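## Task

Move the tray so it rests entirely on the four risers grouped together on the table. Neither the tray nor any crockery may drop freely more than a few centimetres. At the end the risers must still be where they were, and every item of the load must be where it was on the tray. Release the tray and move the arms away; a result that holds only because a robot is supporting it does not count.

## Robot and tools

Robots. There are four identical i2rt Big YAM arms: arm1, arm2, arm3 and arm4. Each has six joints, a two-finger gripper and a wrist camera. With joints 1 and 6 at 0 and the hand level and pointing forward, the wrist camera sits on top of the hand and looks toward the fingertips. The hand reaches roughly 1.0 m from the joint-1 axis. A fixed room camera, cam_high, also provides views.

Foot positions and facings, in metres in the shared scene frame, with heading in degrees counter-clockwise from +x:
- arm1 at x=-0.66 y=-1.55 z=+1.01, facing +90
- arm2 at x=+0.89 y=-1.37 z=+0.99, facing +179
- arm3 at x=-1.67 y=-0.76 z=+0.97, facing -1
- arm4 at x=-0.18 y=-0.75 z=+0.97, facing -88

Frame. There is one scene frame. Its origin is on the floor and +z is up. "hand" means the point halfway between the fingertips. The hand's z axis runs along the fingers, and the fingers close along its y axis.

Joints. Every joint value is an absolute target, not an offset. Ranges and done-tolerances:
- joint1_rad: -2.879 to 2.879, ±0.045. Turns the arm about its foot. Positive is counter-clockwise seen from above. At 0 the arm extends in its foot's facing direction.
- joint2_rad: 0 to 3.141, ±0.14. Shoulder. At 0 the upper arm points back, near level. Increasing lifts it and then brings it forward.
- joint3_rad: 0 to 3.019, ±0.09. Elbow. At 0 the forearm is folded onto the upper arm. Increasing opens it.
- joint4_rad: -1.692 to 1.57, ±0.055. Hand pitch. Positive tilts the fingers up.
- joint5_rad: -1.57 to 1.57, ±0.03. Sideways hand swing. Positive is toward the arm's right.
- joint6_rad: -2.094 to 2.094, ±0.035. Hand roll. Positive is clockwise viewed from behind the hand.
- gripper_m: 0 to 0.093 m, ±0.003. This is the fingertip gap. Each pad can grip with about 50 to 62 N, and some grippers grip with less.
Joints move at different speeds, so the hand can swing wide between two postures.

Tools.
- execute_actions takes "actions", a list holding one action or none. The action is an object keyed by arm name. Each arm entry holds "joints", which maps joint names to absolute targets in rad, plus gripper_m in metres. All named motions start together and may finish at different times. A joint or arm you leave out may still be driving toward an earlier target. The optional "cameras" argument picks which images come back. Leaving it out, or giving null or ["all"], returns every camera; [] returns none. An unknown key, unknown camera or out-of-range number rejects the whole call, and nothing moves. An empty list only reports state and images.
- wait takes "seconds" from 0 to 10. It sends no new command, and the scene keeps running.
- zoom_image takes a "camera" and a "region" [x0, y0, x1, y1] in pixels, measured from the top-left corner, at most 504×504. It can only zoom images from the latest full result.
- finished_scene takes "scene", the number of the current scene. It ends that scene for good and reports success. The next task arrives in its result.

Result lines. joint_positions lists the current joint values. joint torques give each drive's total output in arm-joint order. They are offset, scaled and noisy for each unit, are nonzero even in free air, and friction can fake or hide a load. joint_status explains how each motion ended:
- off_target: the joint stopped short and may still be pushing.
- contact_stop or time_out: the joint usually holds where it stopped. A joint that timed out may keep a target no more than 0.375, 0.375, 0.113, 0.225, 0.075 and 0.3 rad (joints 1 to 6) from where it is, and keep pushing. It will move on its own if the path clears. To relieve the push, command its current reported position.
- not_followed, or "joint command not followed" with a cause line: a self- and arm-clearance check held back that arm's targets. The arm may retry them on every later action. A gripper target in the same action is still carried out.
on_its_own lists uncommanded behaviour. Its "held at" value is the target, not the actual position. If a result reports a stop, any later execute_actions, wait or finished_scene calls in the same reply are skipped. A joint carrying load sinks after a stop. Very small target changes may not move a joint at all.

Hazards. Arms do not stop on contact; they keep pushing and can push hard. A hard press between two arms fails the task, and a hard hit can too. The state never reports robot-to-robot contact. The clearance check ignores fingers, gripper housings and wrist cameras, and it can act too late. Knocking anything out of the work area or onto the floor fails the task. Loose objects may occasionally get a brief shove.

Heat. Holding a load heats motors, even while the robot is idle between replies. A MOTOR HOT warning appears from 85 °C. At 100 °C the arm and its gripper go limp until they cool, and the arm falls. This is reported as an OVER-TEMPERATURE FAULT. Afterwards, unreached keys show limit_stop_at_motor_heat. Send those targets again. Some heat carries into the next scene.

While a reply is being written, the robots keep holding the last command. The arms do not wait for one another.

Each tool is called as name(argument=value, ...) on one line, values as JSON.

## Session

execute_actions(actions=[])

Scene clock: 0.00 s.
Joint torques (N m, as the arm reports them, + toward a larger angle): no reading
Motor temperatures (°C, as the motors report them): arm1=[22 24 23 19 20 19] | arm2=[21 23 21 20 22 22] | arm3=[19 22 25 20 19 22] | arm4=[22 25 24 20 21 22]
arm1.joint_positions: joint1_rad=-1.679 joint2_rad=+0.548 joint3_rad=+1.451 joint4_rad=-1.308 joint5_rad=+0.214 joint6_rad=-0.459 gripper_m=+0.094
arm1.joint_status: not commanded
arm1.hand: x=-0.4699 y=-1.6108 z=+1.5971 quat_wxyz=(-0.499, +0.089, -0.828, +0.239) (m; scene frame)
arm2.joint_positions: joint1_rad=+0.269 joint2_rad=+0.512 joint3_rad=+1.463 joint4_rad=-1.440 joint5_rad=+0.090 joint6_rad=+0.474 gripper_m=+0.094
arm2.joint_status: not commanded
arm2.hand: x=+0.7369 y=-1.3888 z=+1.5616 quat_wxyz=(+0.151, +0.845, -0.120, -0.498) (m; scene frame)
arm3.joint_positions: joint1_rad=-0.467 joint2_rad=+0.436 joint3_rad=+1.425 joint4_rad=-1.531 joint5_rad=+0.026 joint6_rad=+0.125 gripper_m=+0.094
arm3.joint_status: not commanded
arm3.hand: x=-1.5680 y=-0.8149 z=+1.5127 quat_wxyz=(-0.487, -0.268, -0.824, +0.105) (m; scene frame)
arm4.joint_positions: joint1_rad=-0.693 joint2_rad=+0.618 joint3_rad=+1.358 joint4_rad=-1.372 joint5_rad=+0.169 joint6_rad=-0.019 gripper_m=+0.095
arm4.joint_status: not commanded
arm4.hand: x=-0.3409 y=-0.9066 z=+1.4901 quat_wxyz=(-0.131, -0.808, -0.364, +0.444) (m; scene frame)
pictures: arm1_cam_wrist, arm2_cam_wrist, arm3_cam_wrist, arm4_cam_wrist, cam_high
Images, in order (width x height): arm1_cam_wrist 504x504, arm2_cam_wrist 504x504, arm3_cam_wrist 504x504, arm4_cam_wrist 504x504, cam_high 504x504.

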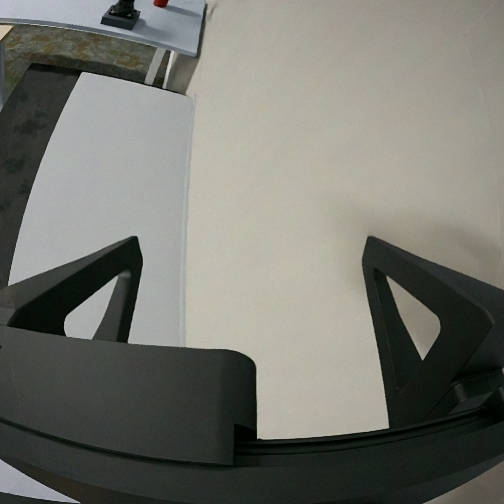

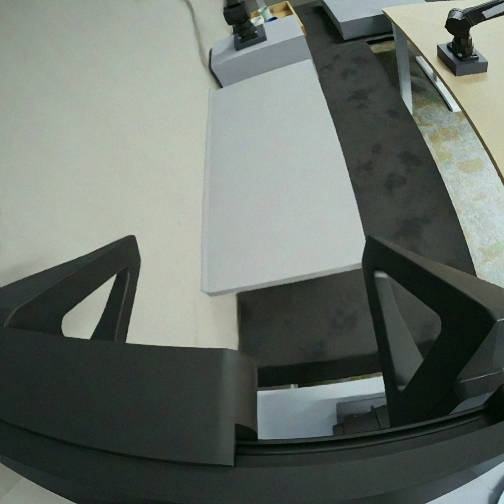

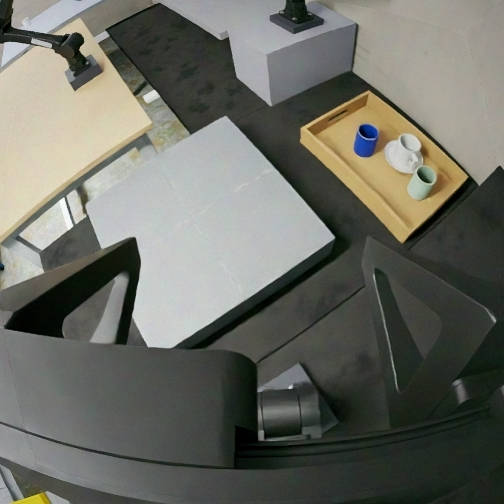

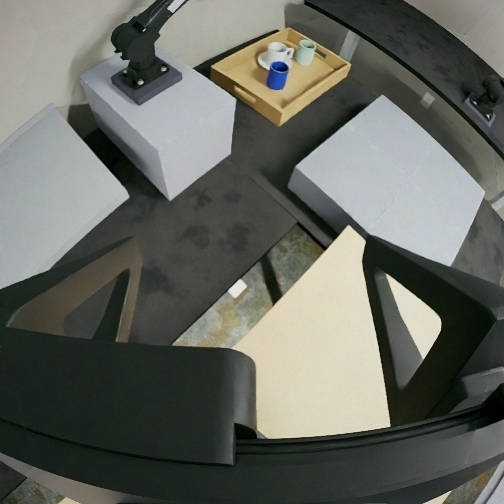

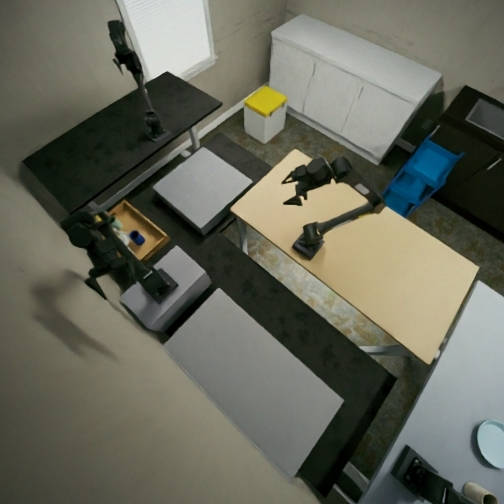

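zoom_image(camera="cam_high", region=[20, 100, 280, 330])

zoom_image(camera="arm3_cam_wrist", region=[220, 0, 504, 260])

zoom_image(camera="arm4_cam_wrist", region=[150, 0, 504, 280])

Region (20, 100, 280, 330) of cam_high's 504x504 image, scaled by 1.938, with more detail than that image has; it fills the top 446 rows of this view, and the rest is white.

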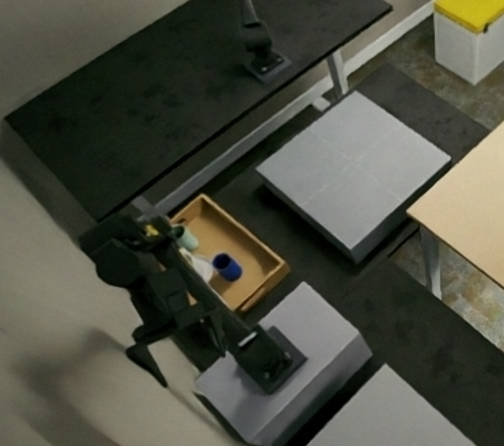

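Region (220, 0, 504, 260) of arm3_cam_wrist's 504x504 image, scaled by 1.775, with more detail than that image has; it fills the top 461 rows of this view, and the rest is white.

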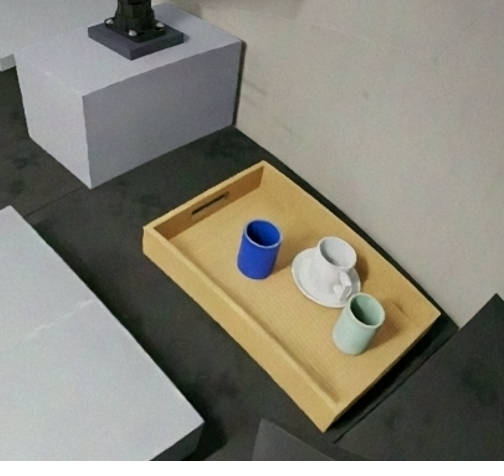

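Region (150, 0, 504, 280) of arm4_cam_wrist's 504x504 image, scaled by 1.424, with more detail than that image has; it fills the top 399 rows of this view, and the rest is white.

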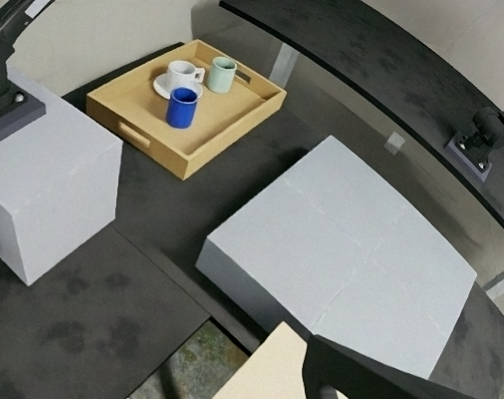

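execute_actions(actions=[{"arm1": {"joints": {"joint1_rad": -0.8, "joint2_rad": 1.4, "joint3_rad": 1.2, "joint4_rad": -1.37, "joint5_rad": 0.0, "joint6_rad": 1.0}}, "arm3": {"joints": {"joint1_rad": -1.154, "joint2_rad": 2.29, "joint3_rad": 2.30, "joint4_rad": -1.583, "joint5_rad": 0.0, "joint6_rad": 0.40}}}], cameras=["arm3_cam_wrist", "cam_high"])

Scene clock: 18.90 s.
Joint torques (N m, as the arm reports them, + toward a larger angle): arm1=[ 0.94 -9.95  8.3  -0.21  0.06  0.12] | arm2=[-0.95  7.78  7.82  1.98  0.06 -0.02] | arm3=[  0.56 -25.3    9.92  -0.15   0.08   0.14] | arm4=[ 0.06  1.64  8.3   1.72  0.04 -0.02]
Motor temperatures (°C, as the motors report them): arm1=[22 24 27 20 20 19] | arm2=[21 23 23 20 22 22] | arm3=[19 23 28 20 19 22] | arm4=[22 25 27 20 21 22]
arm1.joint_positions: joint1_rad=-0.798 joint2_rad=+1.394 joint3_rad=+1.196 joint4_rad=-1.358 joint5_rad=+0.000 joint6_rad=+0.991 gripper_m=+0.094
arm1.joint_status: all done
arm1.hand: x=-0.3727 y=-1.2746 z=+1.2006 quat_wxyz=(-0.003, -0.108, -0.994, -0.005) (m; scene frame)
arm2.joint_positions: joint1_rad=+0.269 joint2_rad=+0.512 joint3_rad=+1.463 joint4_rad=-1.440 joint5_rad=+0.090 joint6_rad=+0.474 gripper_m=+0.094
arm2.joint_status: not commanded
arm2.hand: x=+0.7369 y=-1.3888 z=+1.5616 quat_wxyz=(+0.151, +0.845, -0.120, -0.498) (m; scene frame)
arm3.joint_positions: joint1_rad=-1.150 joint2_rad=+2.313 joint3_rad=+2.272 joint4_rad=-1.573 joint5_rad=+0.001 joint6_rad=+0.390 gripper_m=+0.094
arm3.joint_status: all done
arm3.hand: x=-1.4054 y=-1.4008 z=+1.0801 quat_wxyz=(+0.012, -0.705, -0.709, -0.007) (m; scene frame)
arm4.joint_positions: joint1_rad=-0.693 joint2_rad=+0.618 joint3_rad=+1.358 joint4_rad=-1.372 joint5_rad=+0.169 joint6_rad=-0.019 gripper_m=+0.095
arm4.joint_status: not commanded
arm4.hand: x=-0.3409 y=-0.9066 z=+1.4901 quat_wxyz=(-0.131, -0.808, -0.364, +0.444) (m; scene frame)
pictures: arm3_cam_wrist, cam_high
Images, in order (width x height): arm3_cam_wrist 504x504, cam_high 504x504.

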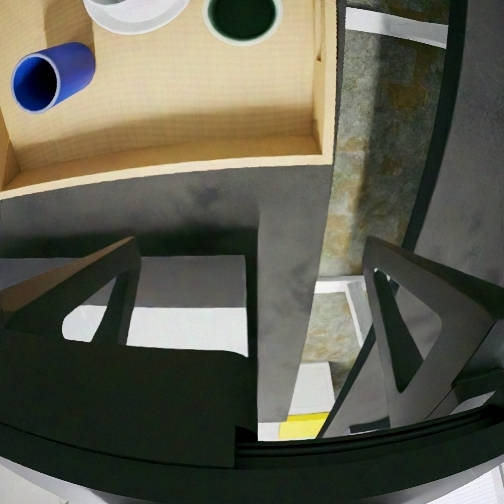

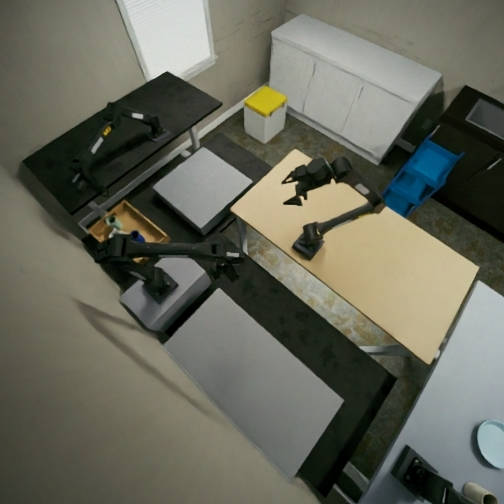

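execute_actions(actions=[{"arm1": {"joints": {"joint1_rad": 1.72, "joint2_rad": 1.293, "joint3_rad": 0.775, "joint4_rad": -1.022, "joint5_rad": 0.0, "joint6_rad": 1.73}}, "arm3": {"joints": {"joint1_rad": -1.168, "joint2_rad": 2.314, "joint3_rad": 1.975, "joint4_rad": -1.198, "joint5_rad": 0.0, "joint6_rad": -1.208}}}], cameras=["arm1_cam_wrist", "arm3_cam_wrist", "arm4_cam_wrist", "cam_high"])

Scene clock: 27.23 s.
Joint torques (N m, as the arm reports them, + toward a larger angle): arm1=[ 1.55 -7.34  6.78  0.45  0.09  0.12] | arm2=[-1.05  7.82  7.73  2.05  0.05  0.  ] | arm3=[ -0.03 -23.89   7.17   1.21  -0.03  -0.14] | arm4=[-0.03  1.71  8.29  1.73  0.04 -0.03]
Motor temperatures (°C, as the motors report them): arm1=[22 25 27 19 20 19] | arm2=[21 23 24 20 22 22] | arm3=[19 25 29 20 19 22] | arm4=[22 25 27 20 21 22]
arm1.joint_positions: joint1_rad=+1.716 joint2_rad=+1.294 joint3_rad=+0.779 joint4_rad=-1.028 joint5_rad=+0.000 joint6_rad=+1.721 gripper_m=+0.094
arm1.joint_status: all done
arm1.hand: x=-0.9790 y=-1.6013 z=+1.0881 quat_wxyz=(+0.013, +0.706, -0.708, -0.009) (m; scene frame)
arm2.joint_positions: joint1_rad=+0.269 joint2_rad=+0.512 joint3_rad=+1.463 joint4_rad=-1.440 joint5_rad=+0.090 joint6_rad=+0.474 gripper_m=+0.094
arm2.joint_status: not commanded
arm2.hand: x=+0.7369 y=-1.3888 z=+1.5616 quat_wxyz=(+0.151, +0.845, -0.120, -0.498) (m; scene frame)
arm3.joint_positions: joint1_rad=-1.159 joint2_rad=+2.323 joint3_rad=+1.976 joint4_rad=-1.215 joint5_rad=+0.001 joint6_rad=-1.198 gripper_m=+0.094
arm3.joint_status: all done
arm3.hand: x=-1.4125 y=-1.3977 z=+0.9621 quat_wxyz=(-0.006, +0.007, -1.000, +0.010) (m; scene frame)
arm4.joint_positions: joint1_rad=-0.693 joint2_rad=+0.618 joint3_rad=+1.358 joint4_rad=-1.372 joint5_rad=+0.169 joint6_rad=-0.019 gripper_m=+0.095
arm4.joint_status: not commanded
arm4.hand: x=-0.3409 y=-0.9066 z=+1.4901 quat_wxyz=(-0.131, -0.808, -0.364, +0.444) (m; scene frame)
pictures: arm1_cam_wrist, arm3_cam_wrist, arm4_cam_wrist, cam_high
Images, in order (width x height): arm1_cam_wrist 504x504, arm3_cam_wrist 504x504, arm4_cam_wrist 504x504, cam_high 504x504.

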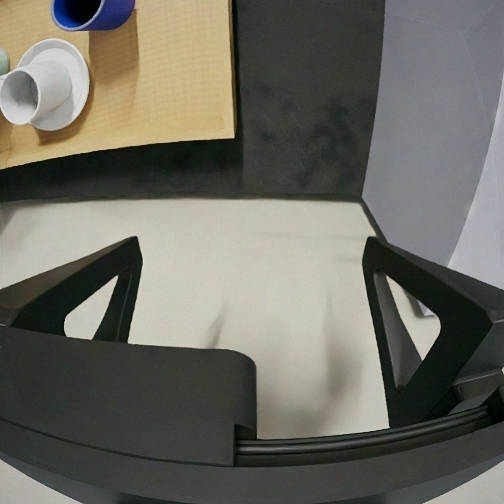

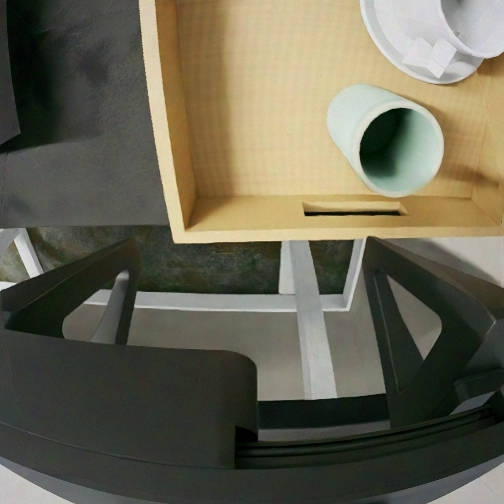

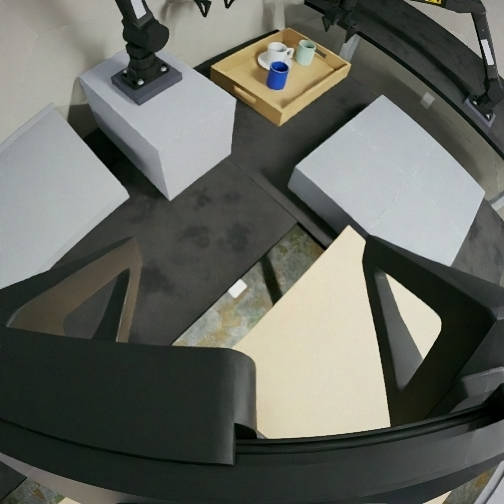

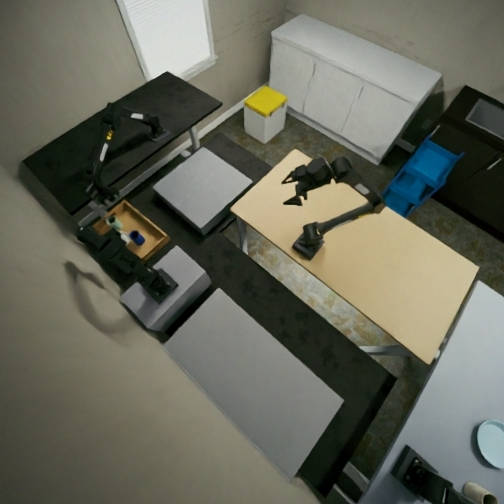

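execute_actions(actions=[{"arm1": {"joints": {"joint1_rad": 1.692, "joint2_rad": 1.822, "joint3_rad": 0.705, "joint4_rad": -0.451, "joint6_rad": 1.695, "gripper_m": 0.08}}, "arm3": {"joints": {"joint2_rad": 2.245, "joint3_rad": 1.594, "joint4_rad": -0.907, "gripper_m": 0.08}}}], cameras=["arm1_cam_wrist", "arm3_cam_wrist", "arm4_cam_wrist"])

Scene clock: 36.87 s.
Joint torques (N m, as the arm reports them, + toward a larger angle): arm1=[  0.17 -10.85   3.37   0.68   0.09  -0.06] | arm2=[-0.83  7.5   7.98  2.05  0.05  0.01] | arm3=[  0.16 -21.26   6.08   1.18  -0.01  -0.12] | arm4=[ 0.01  1.64  8.3   1.73  0.04 -0.02]
Motor temperatures (°C, as the motors report them): arm1=[22 25 27 19 20 19] | arm2=[21 23 24 20 22 22] | arm3=[19 26 29 20 19 22] | arm4=[22 25 27 20 21 22]
arm1.joint_positions: joint1_rad=+1.703 joint2_rad=+1.817 joint3_rad=+0.707 joint4_rad=-0.463 joint5_rad=+0.000 joint6_rad=+1.704 gripper_m=+0.080
arm1.joint_status: all done
arm1.hand: x=-1.0067 y=-1.6007 z=+0.9020 quat_wxyz=(+0.001, +0.707, -0.707, +0.000) (m; scene frame)
arm2.joint_positions: joint1_rad=+0.269 joint2_rad=+0.512 joint3_rad=+1.463 joint4_rad=-1.440 joint5_rad=+0.090 joint6_rad=+0.474 gripper_m=+0.094
arm2.joint_status: not commanded
arm2.hand: x=+0.7369 y=-1.3888 z=+1.5616 quat_wxyz=(+0.151, +0.845, -0.120, -0.498) (m; scene frame)
arm3.joint_positions: joint1_rad=-1.159 joint2_rad=+2.251 joint3_rad=+1.593 joint4_rad=-0.924 joint5_rad=+0.001 joint6_rad=-1.198 gripper_m=+0.080
arm3.joint_status: all done
arm3.hand: x=-1.4414 y=-1.3256 z=+0.8793 quat_wxyz=(-0.003, +0.007, -1.000, +0.002) (m; scene frame)
arm4.joint_positions: joint1_rad=-0.693 joint2_rad=+0.618 joint3_rad=+1.358 joint4_rad=-1.372 joint5_rad=+0.169 joint6_rad=-0.019 gripper_m=+0.095
arm4.joint_status: not commanded
arm4.hand: x=-0.3409 y=-0.9066 z=+1.4901 quat_wxyz=(-0.131, -0.808, -0.364, +0.444) (m; scene frame)
pictures: arm1_cam_wrist, arm3_cam_wrist, arm4_cam_wrist
Images, in order (width x height): arm1_cam_wrist 504x504, arm3_cam_wrist 504x504, arm4_cam_wrist 504x504.

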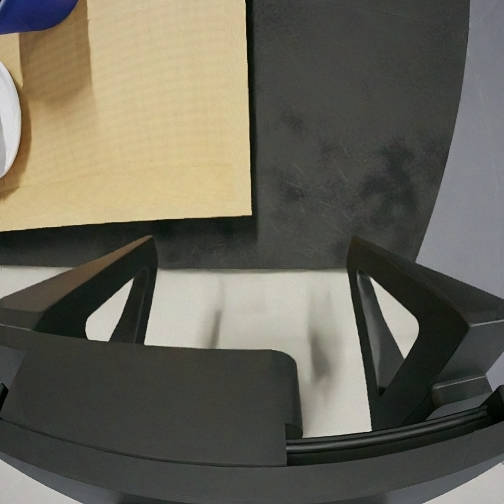

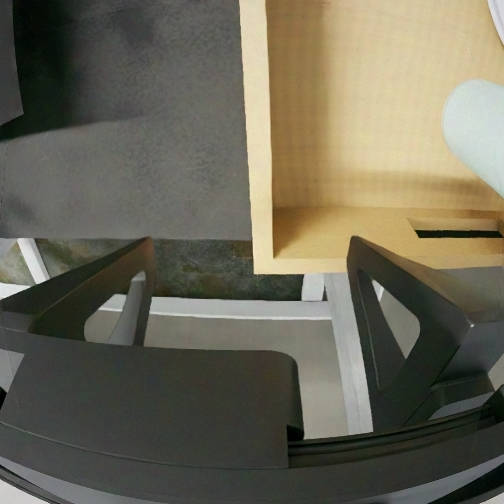

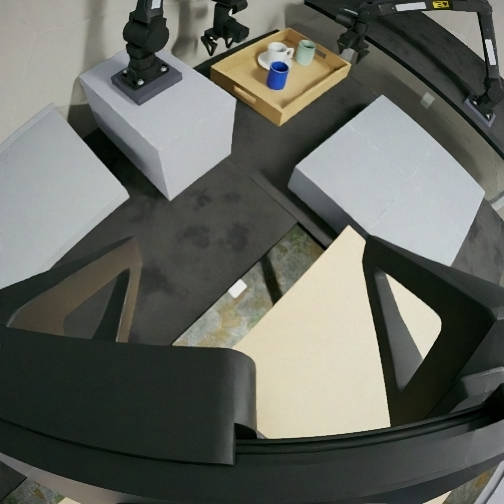

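zoom_image(camera="arm4_cam_wrist", region=[180, 0, 400, 140])

zoom_image(camera="arm1_cam_wrist", region=[130, 60, 330, 260])

Region (180, 0, 400, 140) of arm4_cam_wrist's 504x504 image, scaled by 2.291, with more detail than that image has; it fills the top 321 rows of this view, and the rest is white.

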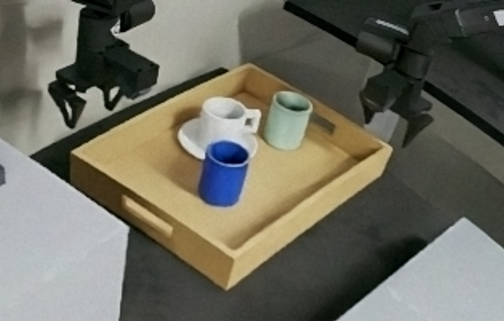

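Region (130, 60, 330, 260) of arm1_cam_wrist's 504x504 image, scaled by 2.520, with more detail than that image has.

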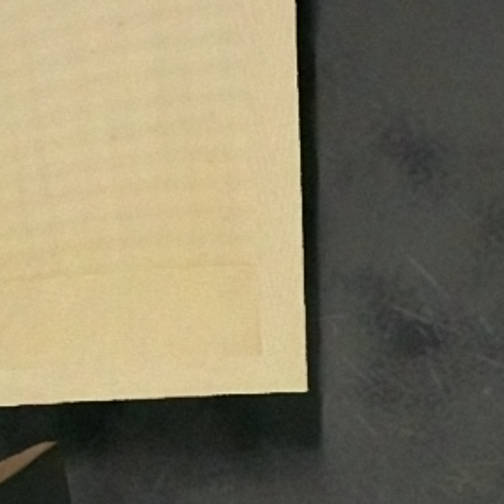

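execute_actions(actions=[{"arm1": {"joints": {"joint1_rad": 1.679, "joint2_rad": 2.054, "joint3_rad": 0.765, "joint4_rad": -0.259, "joint6_rad": 1.642}}, "arm3": {"joints": {"joint1_rad": -1.181, "joint2_rad": 2.327, "joint3_rad": 1.625, "joint4_rad": -0.835, "joint6_rad": -1.247}}}], cameras=["arm1_cam_wrist", "arm3_cam_wrist", "arm4_cam_wrist"])

Scene clock: 48.70 s.
Joint torques (N m, as the arm reports them, + toward a larger angle): arm1=[  0.34 -12.65   2.41   0.69   0.08  -0.07] | arm2=[-0.84  7.63  7.94  2.01  0.07  0.01] | arm3=[  0.14 -21.24   8.12   0.96  -0.04  -0.11] | arm4=[ 0.06  1.67  8.29  1.73  0.04 -0.02]
Motor temperatures (°C, as the motors report them): arm1=[22 25 26 19 20 19] | arm2=[21 23 24 20 22 22] | arm3=[19 27 29 20 19 22] | arm4=[22 25 28 20 21 22]
arm1.joint_positions: joint1_rad=+1.689 joint2_rad=+2.055 joint3_rad=+0.763 joint4_rad=-0.271 joint5_rad=+0.000 joint6_rad=+1.651 gripper_m=+0.080
arm1.joint_status: all done
arm1.hand: x=-1.0232 y=-1.5981 z=+0.8297 quat_wxyz=(+0.005, +0.721, -0.693, -0.003) (m; scene frame)
arm2.joint_positions: joint1_rad=+0.269 joint2_rad=+0.512 joint3_rad=+1.463 joint4_rad=-1.440 joint5_rad=+0.090 joint6_rad=+0.474 gripper_m=+0.094
arm2.joint_status: not commanded
arm2.hand: x=+0.7369 y=-1.3888 z=+1.5616 quat_wxyz=(+0.151, +0.845, -0.120, -0.498) (m; scene frame)
arm3.joint_positions: joint1_rad=-1.173 joint2_rad=+2.334 joint3_rad=+1.593 joint4_rad=-0.850 joint5_rad=+0.001 joint6_rad=-1.237 gripper_m=+0.080
arm3.joint_status: all done
arm3.hand: x=-1.4498 y=-1.3266 z=+0.8299 quat_wxyz=(-0.001, +0.020, -1.000, -0.003) (m; scene frame)
arm4.joint_positions: joint1_rad=-0.693 joint2_rad=+0.618 joint3_rad=+1.358 joint4_rad=-1.372 joint5_rad=+0.169 joint6_rad=-0.019 gripper_m=+0.095
arm4.joint_status: not commanded
arm4.hand: x=-0.3409 y=-0.9066 z=+1.4901 quat_wxyz=(-0.131, -0.808, -0.364, +0.444) (m; scene frame)
pictures: arm1_cam_wrist, arm3_cam_wrist, arm4_cam_wrist
Images, in order (width x height): arm1_cam_wrist 504x504, arm3_cam_wrist 504x504, arm4_cam_wrist 504x504.

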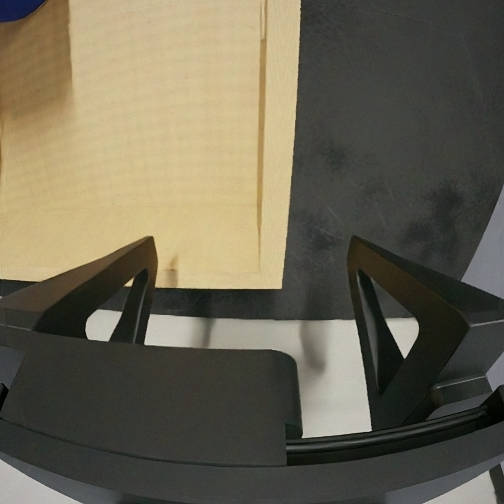

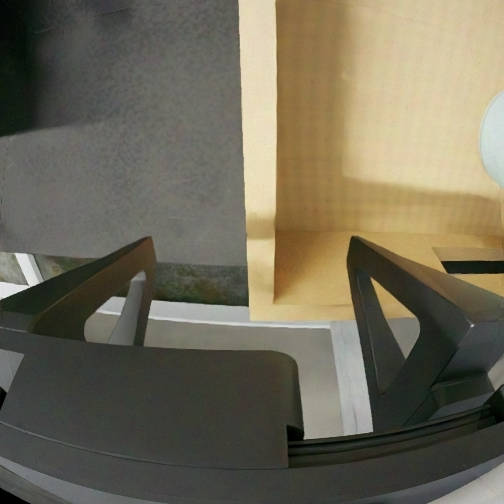

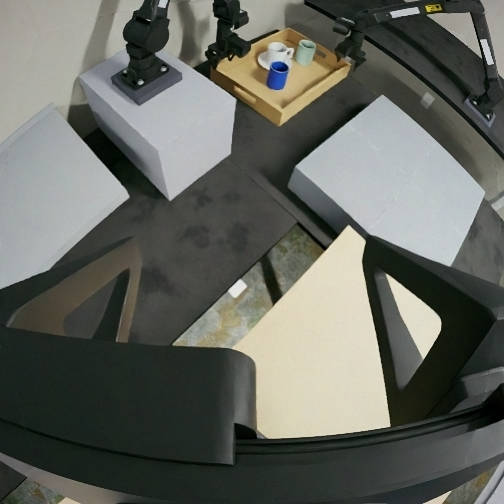

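zoom_image(camera="arm4_cam_wrist", region=[180, 0, 400, 140])

Region (180, 0, 400, 140) of arm4_cam_wrist's 504x504 image, scaled by 2.291, with more detail than that image has; it fills the top 321 rows of this view, and the rest is white.

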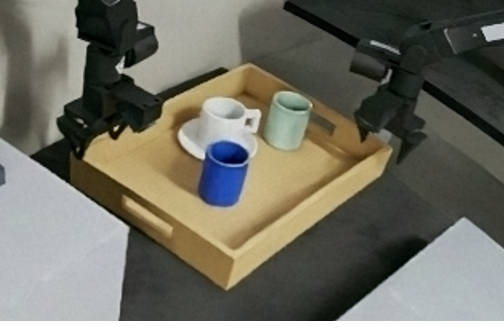

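execute_actions(actions=[{"arm1": {"joints": {"joint2_rad": 2.236, "joint3_rad": 0.789, "joint4_rad": -0.110, "joint6_rad": 1.676}}, "arm3": {"joints": {"joint2_rad": 2.443, "joint3_rad": 1.655, "joint4_rad": -0.746, "joint6_rad": -1.272}}}], cameras=["arm1_cam_wrist", "arm3_cam_wrist", "arm4_cam_wrist"])

zoom_image(camera="arm4_cam_wrist", region=[180, 0, 400, 140])

Scene clock: 55.00 s.
Joint torques (N m, as the arm reports them, + toward a larger angle): arm1=[  0.4  -13.22   1.02   0.68   0.08   0.13] | arm2=[-0.66  7.1   7.83  2.04  0.04 -0.02] | arm3=[ -0.19 -22.87   7.31   1.03  -0.03  -0.13] | arm4=[ 0.04  1.65  8.3   1.73  0.04 -0.02]
Motor temperatures (°C, as the motors report them): arm1=[22 25 25 19 20 19] | arm2=[21 23 24 20 22 22] | arm3=[19 27 29 20 19 22] | arm4=[22 25 28 20 21 22]
arm1.joint_positions: joint1_rad=+1.689 joint2_rad=+2.238 joint3_rad=+0.787 joint4_rad=-0.122 joint5_rad=+0.000 joint6_rad=+1.667 gripper_m=+0.080
arm1.joint_status: all done
arm1.hand: x=-1.0130 y=-1.5970 z=+0.7698 quat_wxyz=(+0.001, +0.715, -0.699, +0.000) (m; scene frame)
arm2.joint_positions: joint1_rad=+0.269 joint2_rad=+0.512 joint3_rad=+1.463 joint4_rad=-1.440 joint5_rad=+0.090 joint6_rad=+0.474 gripper_m=+0.094
arm2.joint_status: not commanded
arm2.hand: x=+0.7369 y=-1.3888 z=+1.5616 quat_wxyz=(+0.151, +0.845, -0.120, -0.498) (m; scene frame)
arm3.joint_positions: joint1_rad=-1.173 joint2_rad=+2.453 joint3_rad=+1.628 joint4_rad=-0.761 joint5_rad=+0.001 joint6_rad=-1.262 gripper_m=+0.080
arm3.joint_status: all done
arm3.hand: x=-1.4480 y=-1.3306 z=+0.7685 quat_wxyz=(-0.002, +0.032, -0.999, +0.000) (m; scene frame)
arm4.joint_positions: joint1_rad=-0.693 joint2_rad=+0.618 joint3_rad=+1.358 joint4_rad=-1.372 joint5_rad=+0.169 joint6_rad=-0.019 gripper_m=+0.095
arm4.joint_status: not commanded
arm4.hand: x=-0.3409 y=-0.9066 z=+1.4901 quat_wxyz=(-0.131, -0.808, -0.364, +0.444) (m; scene frame)
pictures: arm1_cam_wrist, arm3_cam_wrist, arm4_cam_wrist
Images, in order (width x height): arm1_cam_wrist 504x504, arm3_cam_wrist 504x504, arm4_cam_wrist 504x504.

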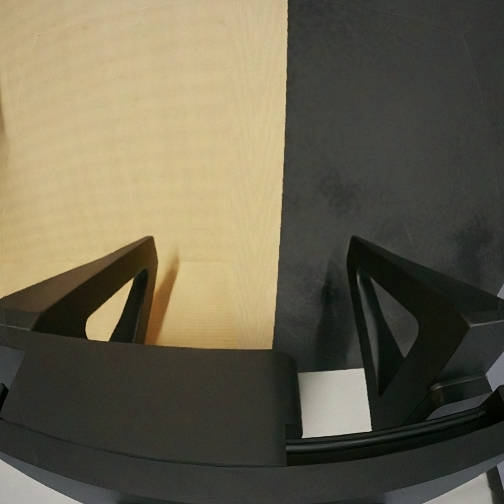

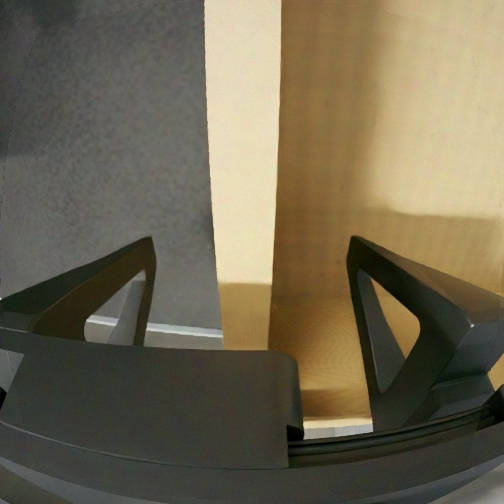

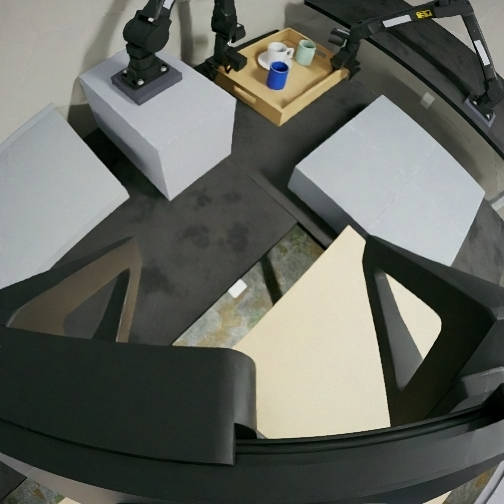

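Region (180, 0, 400, 140) of arm4_cam_wrist's 504x504 image, scaled by 2.291, with more detail than that image has; it fills the top 321 rows of this view, and the rest is white.

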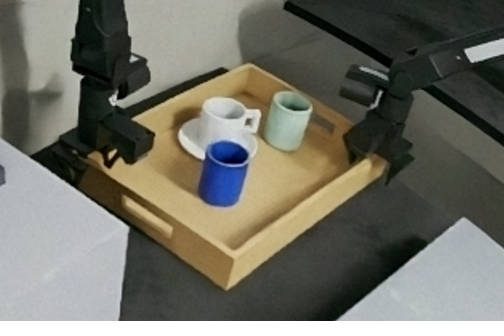

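zoom_image(camera="arm1_cam_wrist", region=[150, 0, 350, 350])

Region (150, 0, 350, 350) of arm1_cam_wrist's 504x504 image, scaled by 1.440, with more detail than that image has; it fills the left 288 columns of this view, and the rest is white.

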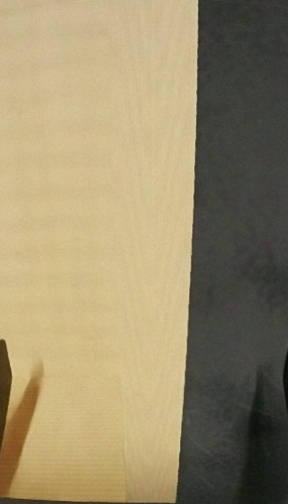

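execute_actions(actions=[{"arm1": {"joints": {"joint2_rad": 2.261, "joint3_rad": 0.797, "joint4_rad": -0.093, "gripper_m": 0.03}}, "arm3": {"joints": {"joint2_rad": 2.455, "joint4_rad": -0.734, "gripper_m": 0.03}}}], cameras=["arm1_cam_wrist", "arm3_cam_wrist"])

Scene clock: 62.40 s.
Joint torques (N m, as the arm reports them, + toward a larger angle): arm1=[  0.13 -11.32   1.69   0.71   0.1    0.12] | arm2=[-0.56  7.49  7.84  2.09  0.07  0.01] | arm3=[  0.34 -21.49   7.28   1.1   -0.01  -0.1 ] | arm4=[ 0.04  1.65  8.28  1.74  0.04 -0.02]
Motor temperatures (°C, as the motors report them): arm1=[22 26 24 19 20 19] | arm2=[21 23 24 20 22 22] | arm3=[19 27 30 20 19 22] | arm4=[22 25 28 20 21 22]
arm1.joint_positions: joint1_rad=+1.689 joint2_rad=+2.238 joint3_rad=+0.787 joint4_rad=-0.105 joint5_rad=+0.000 joint6_rad=+1.668 gripper_m=+0.030
arm1.joint_status: all done
arm1.hand: x=-1.0171 y=-1.5975 z=+0.7698 quat_wxyz=(+0.008, +0.715, -0.699, -0.005) (m; scene frame)
arm2.joint_positions: joint1_rad=+0.269 joint2_rad=+0.512 joint3_rad=+1.463 joint4_rad=-1.440 joint5_rad=+0.090 joint6_rad=+0.474 gripper_m=+0.094
arm2.joint_status: not commanded
arm2.hand: x=+0.7369 y=-1.3888 z=+1.5616 quat_wxyz=(+0.151, +0.845, -0.120, -0.498) (m; scene frame)
arm3.joint_positions: joint1_rad=-1.173 joint2_rad=+2.453 joint3_rad=+1.628 joint4_rad=-0.751 joint5_rad=+0.001 joint6_rad=-1.262 gripper_m=+0.030
arm3.joint_status: all done
arm3.hand: x=-1.4471 y=-1.3328 z=+0.7685 quat_wxyz=(-0.004, +0.032, -0.999, +0.004) (m; scene frame)
arm4.joint_positions: joint1_rad=-0.693 joint2_rad=+0.618 joint3_rad=+1.358 joint4_rad=-1.372 joint5_rad=+0.169 joint6_rad=-0.019 gripper_m=+0.095
arm4.joint_status: not commanded
arm4.hand: x=-0.3409 y=-0.9066 z=+1.4901 quat_wxyz=(-0.131, -0.808, -0.364, +0.444) (m; scene frame)
pictures: arm1_cam_wrist, arm3_cam_wrist
Images, in order (width x height): arm1_cam_wrist 504x504, arm3_cam_wrist 504x504.

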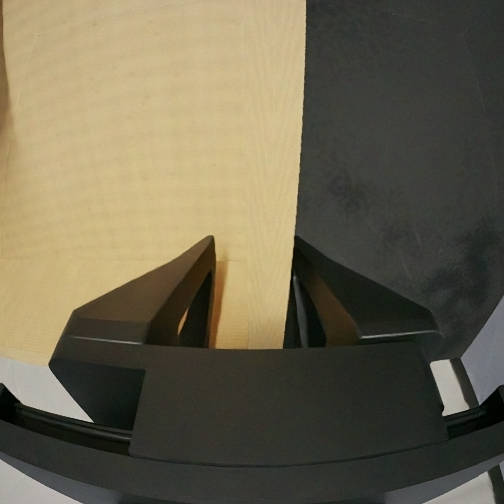

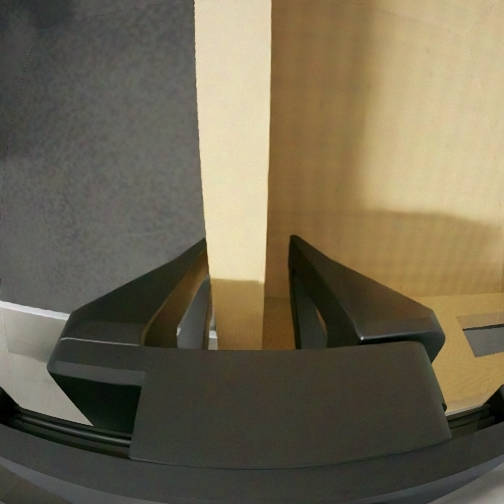

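execute_actions(actions=[{"arm1": {"joints": {"joint2_rad": 2.274, "joint3_rad": 0.805}}, "arm3": {"joints": {"joint2_rad": 2.474}}}], cameras=["arm1_cam_wrist", "arm3_cam_wrist"])

Scene clock: 64.87 s.
Joint torques (N m, as the arm reports them, + toward a larger angle): arm1=[  0.31 -11.62   1.52   0.72   0.07   0.12] | arm2=[-0.7   7.12  7.9   2.04  0.04  0.  ] | arm3=[  0.11 -20.42   7.24   1.13  -0.01  -0.11] | arm4=[ 0.01  1.64  8.29  1.73  0.03 -0.02]
Motor temperatures (°C, as the motors report them): arm1=[22 26 24 19 20 19] | arm2=[21 23 24 20 22 22] | arm3=[19 27 30 20 19 22] | arm4=[22 25 28 20 21 22]
arm1.joint_positions: joint1_rad=+1.689 joint2_rad=+2.253 joint3_rad=+0.797 joint4_rad=-0.105 joint5_rad=+0.000 joint6_rad=+1.668 gripper_m=+0.030
arm1.joint_status: all done
arm1.hand: x=-1.0176 y=-1.5975 z=+0.7652 quat_wxyz=(+0.006, +0.715, -0.699, -0.003) (m; scene frame)
arm2.joint_positions: joint1_rad=+0.269 joint2_rad=+0.512 joint3_rad=+1.463 joint4_rad=-1.440 joint5_rad=+0.090 joint6_rad=+0.474 gripper_m=+0.094
arm2.joint_status: not commanded
arm2.hand: x=+0.7369 y=-1.3888 z=+1.5616 quat_wxyz=(+0.151, +0.845, -0.120, -0.498) (m; scene frame)
arm3.joint_positions: joint1_rad=-1.173 joint2_rad=+2.460 joint3_rad=+1.628 joint4_rad=-0.751 joint5_rad=+0.001 joint6_rad=-1.262 gripper_m=+0.030
arm3.joint_status: all done
arm3.hand: x=-1.4479 y=-1.3306 z=+0.7642 quat_wxyz=(-0.003, +0.032, -0.999, +0.001) (m; scene frame)
arm4.joint_positions: joint1_rad=-0.693 joint2_rad=+0.618 joint3_rad=+1.358 joint4_rad=-1.372 joint5_rad=+0.169 joint6_rad=-0.019 gripper_m=+0.095
arm4.joint_status: not commanded
arm4.hand: x=-0.3409 y=-0.9066 z=+1.4901 quat_wxyz=(-0.131, -0.808, -0.364, +0.444) (m; scene frame)
pictures: arm1_cam_wrist, arm3_cam_wrist
Images, in order (width x height): arm1_cam_wrist 504x504, arm3_cam_wrist 504x504.

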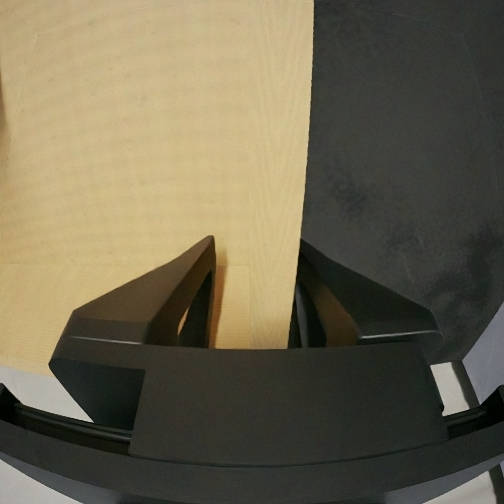

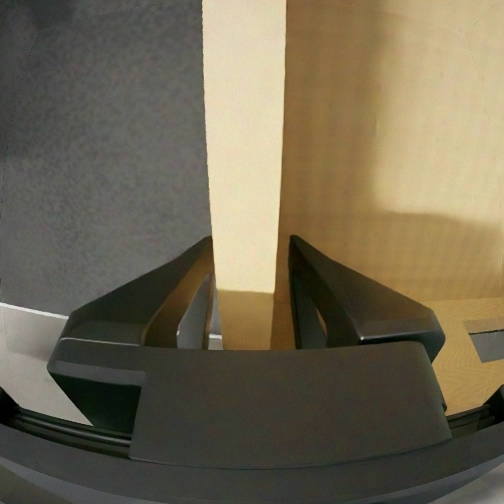

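execute_actions(actions=[{"arm1": {"joints": {"joint2_rad": 2.288}}, "arm3": {"joints": {"joint2_rad": 2.480}}}], cameras=[])

execute_actions(actions=[{"arm1": {"joints": {"gripper_m": 0.0}}, "arm3": {"joints": {"gripper_m": 0.0}}}], cameras=["arm1_cam_wrist", "arm3_cam_wrist", "arm4_cam_wrist"])

Scene clock: 66.60 s.
Joint torques (N m, as the arm reports them, + toward a larger angle): arm1=[  0.51 -12.02   1.44   0.69   0.08   0.13] | arm2=[-0.45  7.13  7.86  2.06  0.09 -0.01] | arm3=[  0.27 -20.11   7.15   1.11  -0.05  -0.11] | arm4=[ 0.03  1.62  8.28  1.73  0.04 -0.02]
Motor temperatures (°C, as the motors report them): arm1=[22 26 24 19 20 19] | arm2=[21 23 24 20 22 22] | arm3=[19 27 30 20 19 22] | arm4=[22 25 28 20 21 22]
arm1.joint_positions: joint1_rad=+1.689 joint2_rad=+2.268 joint3_rad=+0.797 joint4_rad=-0.105 joint5_rad=+0.000 joint6_rad=+1.668 gripper_m=+0.030
arm1.joint_status: all done
arm1.hand: x=-1.0124 y=-1.5969 z=+0.7603 quat_wxyz=(+0.000, +0.715, -0.699, +0.001) (m; scene frame)
arm2.joint_positions: joint1_rad=+0.269 joint2_rad=+0.512 joint3_rad=+1.463 joint4_rad=-1.440 joint5_rad=+0.090 joint6_rad=+0.474 gripper_m=+0.094
arm2.joint_status: not commanded
arm2.hand: x=+0.7369 y=-1.3888 z=+1.5616 quat_wxyz=(+0.151, +0.845, -0.120, -0.498) (m; scene frame)
arm3.joint_positions: joint1_rad=-1.173 joint2_rad=+2.466 joint3_rad=+1.628 joint4_rad=-0.751 joint5_rad=+0.001 joint6_rad=-1.262 gripper_m=+0.030
arm3.joint_status: all done
arm3.hand: x=-1.4486 y=-1.3289 z=+0.7610 quat_wxyz=(-0.002, +0.032, -0.999, -0.002) (m; scene frame)
arm4.joint_positions: joint1_rad=-0.693 joint2_rad=+0.618 joint3_rad=+1.358 joint4_rad=-1.372 joint5_rad=+0.169 joint6_rad=-0.019 gripper_m=+0.095
arm4.joint_status: not commanded
arm4.hand: x=-0.3409 y=-0.9066 z=+1.4901 quat_wxyz=(-0.131, -0.808, -0.364, +0.444) (m; scene frame)
pictures: none
No camera images: the call's "cameras" was empty. Leave "cameras" out to get every camera's image.

Scene clock: 67.13 s.
Joint torques (N m, as the arm reports them, + toward a larger angle): arm1=[  0.16 -11.81   1.38   0.56   0.1    0.14] | arm2=[-0.85  7.47  7.77  1.97  0.05  0.01] | arm3=[  0.43 -20.36   7.1    0.82  -0.06  -0.12] | arm4=[ 0.05  1.65  8.29  1.73  0.04 -0.02]
Motor temperatures (°C, as the motors report them): arm1=[22 26 24 19 20 19] | arm2=[21 23 25 20 22 22] | arm3=[19 27 30 20 19 22] | arm4=[22 25 28 20 21 22]
arm1.joint_positions: joint1_rad=+1.689 joint2_rad=+2.268 joint3_rad=+0.797 joint4_rad=-0.102 joint5_rad=+0.000 joint6_rad=+1.667 gripper_m=+0.011
arm1.joint_status: gripper_m off_target (ended at +0.011, target +0.000)
arm1.hand: x=-1.0132 y=-1.5970 z=+0.7602 quat_wxyz=(+0.001, +0.715, -0.699, +0.000) (m; scene frame)
arm2.joint_positions: joint1_rad=+0.269 joint2_rad=+0.512 joint3_rad=+1.463 joint4_rad=-1.440 joint5_rad=+0.090 joint6_rad=+0.474 gripper_m=+0.094
arm2.joint_status: not commanded
arm2.hand: x=+0.7369 y=-1.3888 z=+1.5616 quat_wxyz=(+0.151, +0.845, -0.120, -0.498) (m; scene frame)
arm3.joint_positions: joint1_rad=-1.173 joint2_rad=+2.466 joint3_rad=+1.629 joint4_rad=-0.744 joint5_rad=+0.002 joint6_rad=-1.260 gripper_m=+0.011
arm3.joint_status: gripper_m off_target (ended at +0.011, target +0.000)
arm3.hand: x=-1.4483 y=-1.3309 z=+0.7608 quat_wxyz=(-0.002, +0.031, -1.000, +0.002) (m; scene frame)
arm4.joint_positions: joint1_rad=-0.693 joint2_rad=+0.618 joint3_rad=+1.358 joint4_rad=-1.372 joint5_rad=+0.169 joint6_rad=-0.019 gripper_m=+0.095
arm4.joint_status: not commanded
arm4.hand: x=-0.3409 y=-0.9066 z=+1.4901 quat_wxyz=(-0.131, -0.808, -0.364, +0.444) (m; scene frame)
pictures: arm1_cam_wrist, arm3_cam_wrist, arm4_cam_wrist
Images, in order (width x height): arm1_cam_wrist 504x504, arm3_cam_wrist 504x504, arm4_cam_wrist 504x504.

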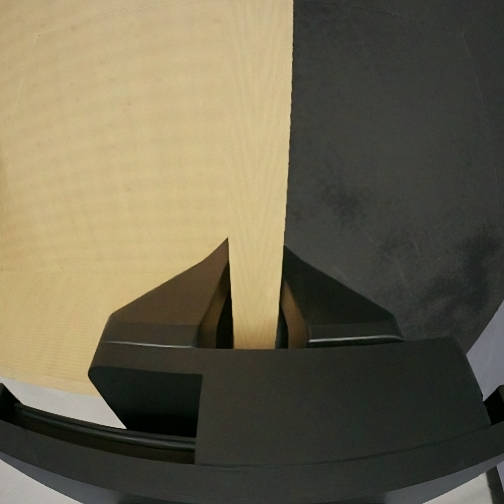

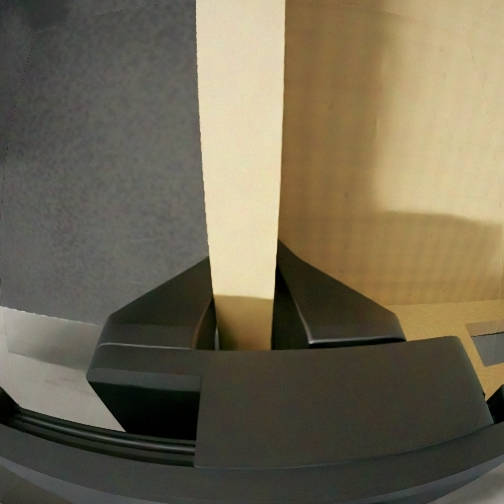

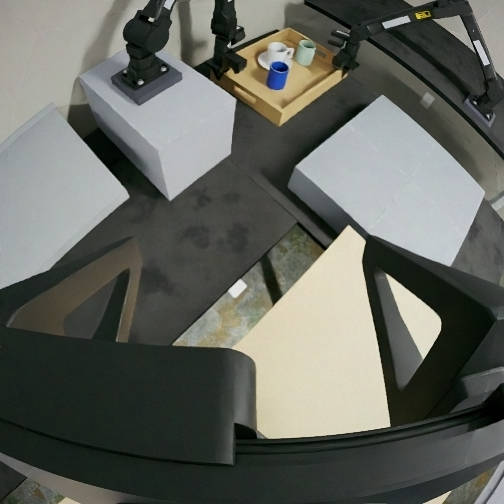

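execute_actions(actions=[{"arm1": {"joints": {"joint2_rad": 2.13, "joint3_rad": 0.771, "joint4_rad": -0.181}}, "arm3": {"joints": {"joint2_rad": 2.327, "joint3_rad": 1.644, "joint4_rad": -0.795}}, "arm4": {"joints": {"joint1_rad": -1.199, "joint2_rad": 2.35, "joint3_rad": 2.29, "joint4_rad": -1.51, "joint5_rad": 0.0, "joint6_rad": -1.17}}}], cameras=["arm1_cam_wrist", "arm3_cam_wrist", "arm4_cam_wrist", "cam_high"])

Scene clock: 75.13 s.
Joint torques (N m, as the arm reports them, + toward a larger angle): arm1=[  0.46 -16.65   1.18  -0.2   -0.19   0.17] | arm2=[-0.14  7.3   7.9   2.11  0.04  0.01] | arm3=[  0.09 -29.94   6.4   -0.62   0.21  -0.08] | arm4=[  0.21 -21.78  10.14  -0.32  -0.29  -0.15]
Motor temperatures (°C, as the motors report them): arm1=[22 26 24 19 20 19] | arm2=[21 23 25 20 22 22] | arm3=[19 28 30 20 19 22] | arm4=[22 25 28 20 21 22]
arm1.joint_positions: joint1_rad=+1.689 joint2_rad=+2.184 joint3_rad=+0.771 joint4_rad=-0.171 joint5_rad=+0.007 joint6_rad=+1.663 gripper_m=+0.011
arm1.joint_status: all done
arm1.hand: x=-1.0106 y=-1.5955 z=+0.7868 quat_wxyz=(-0.005, +0.717, -0.697, +0.001) (m; scene frame)
arm2.joint_positions: joint1_rad=+0.269 joint2_rad=+0.512 joint3_rad=+1.463 joint4_rad=-1.440 joint5_rad=+0.090 joint6_rad=+0.474 gripper_m=+0.094
arm2.joint_status: not commanded
arm2.hand: x=+0.7369 y=-1.3888 z=+1.5616 quat_wxyz=(+0.151, +0.845, -0.120, -0.498) (m; scene frame)
arm3.joint_positions: joint1_rad=-1.173 joint2_rad=+2.436 joint3_rad=+1.629 joint4_rad=-0.773 joint5_rad=-0.006 joint6_rad=-1.265 gripper_m=+0.011
arm3.joint_status: all done
arm3.hand: x=-1.4461 y=-1.3333 z=+0.7790 quat_wxyz=(-0.006, +0.033, -0.999, +0.002) (m; scene frame)
arm4.joint_positions: joint1_rad=-1.199 joint2_rad=+2.363 joint3_rad=+2.253 joint4_rad=-1.504 joint5_rad=+0.004 joint6_rad=-1.161 gripper_m=+0.095
arm4.joint_status: all done
arm4.hand: x=-0.8296 y=-1.0278 z=+1.0358 quat_wxyz=(-0.008, -0.707, -0.707, -0.014) (m; scene frame)
pictures: arm1_cam_wrist, arm3_cam_wrist, arm4_cam_wrist, cam_high
Images, in order (width x height): arm1_cam_wrist 504x504, arm3_cam_wrist 504x504, arm4_cam_wrist 504x504, cam_high 504x504.

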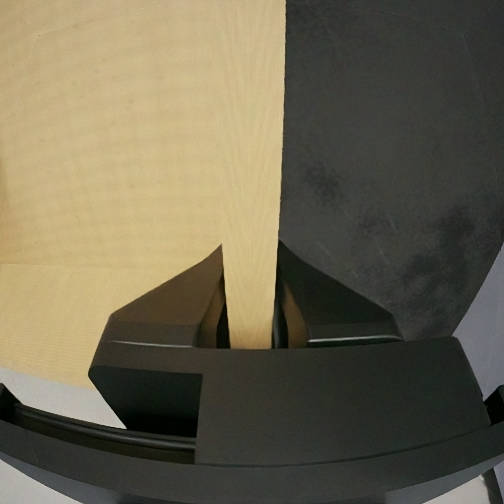

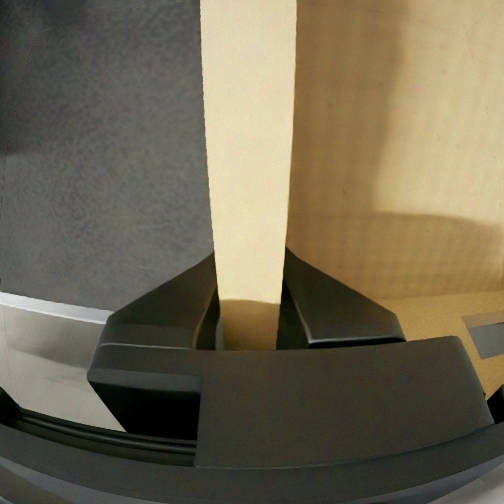

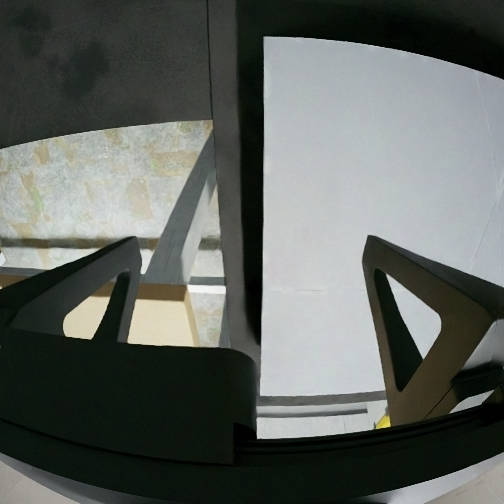

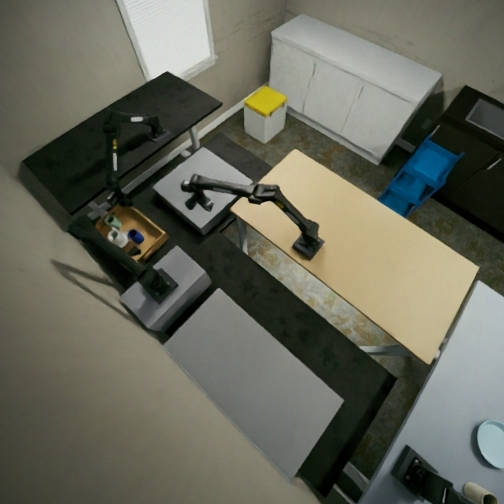

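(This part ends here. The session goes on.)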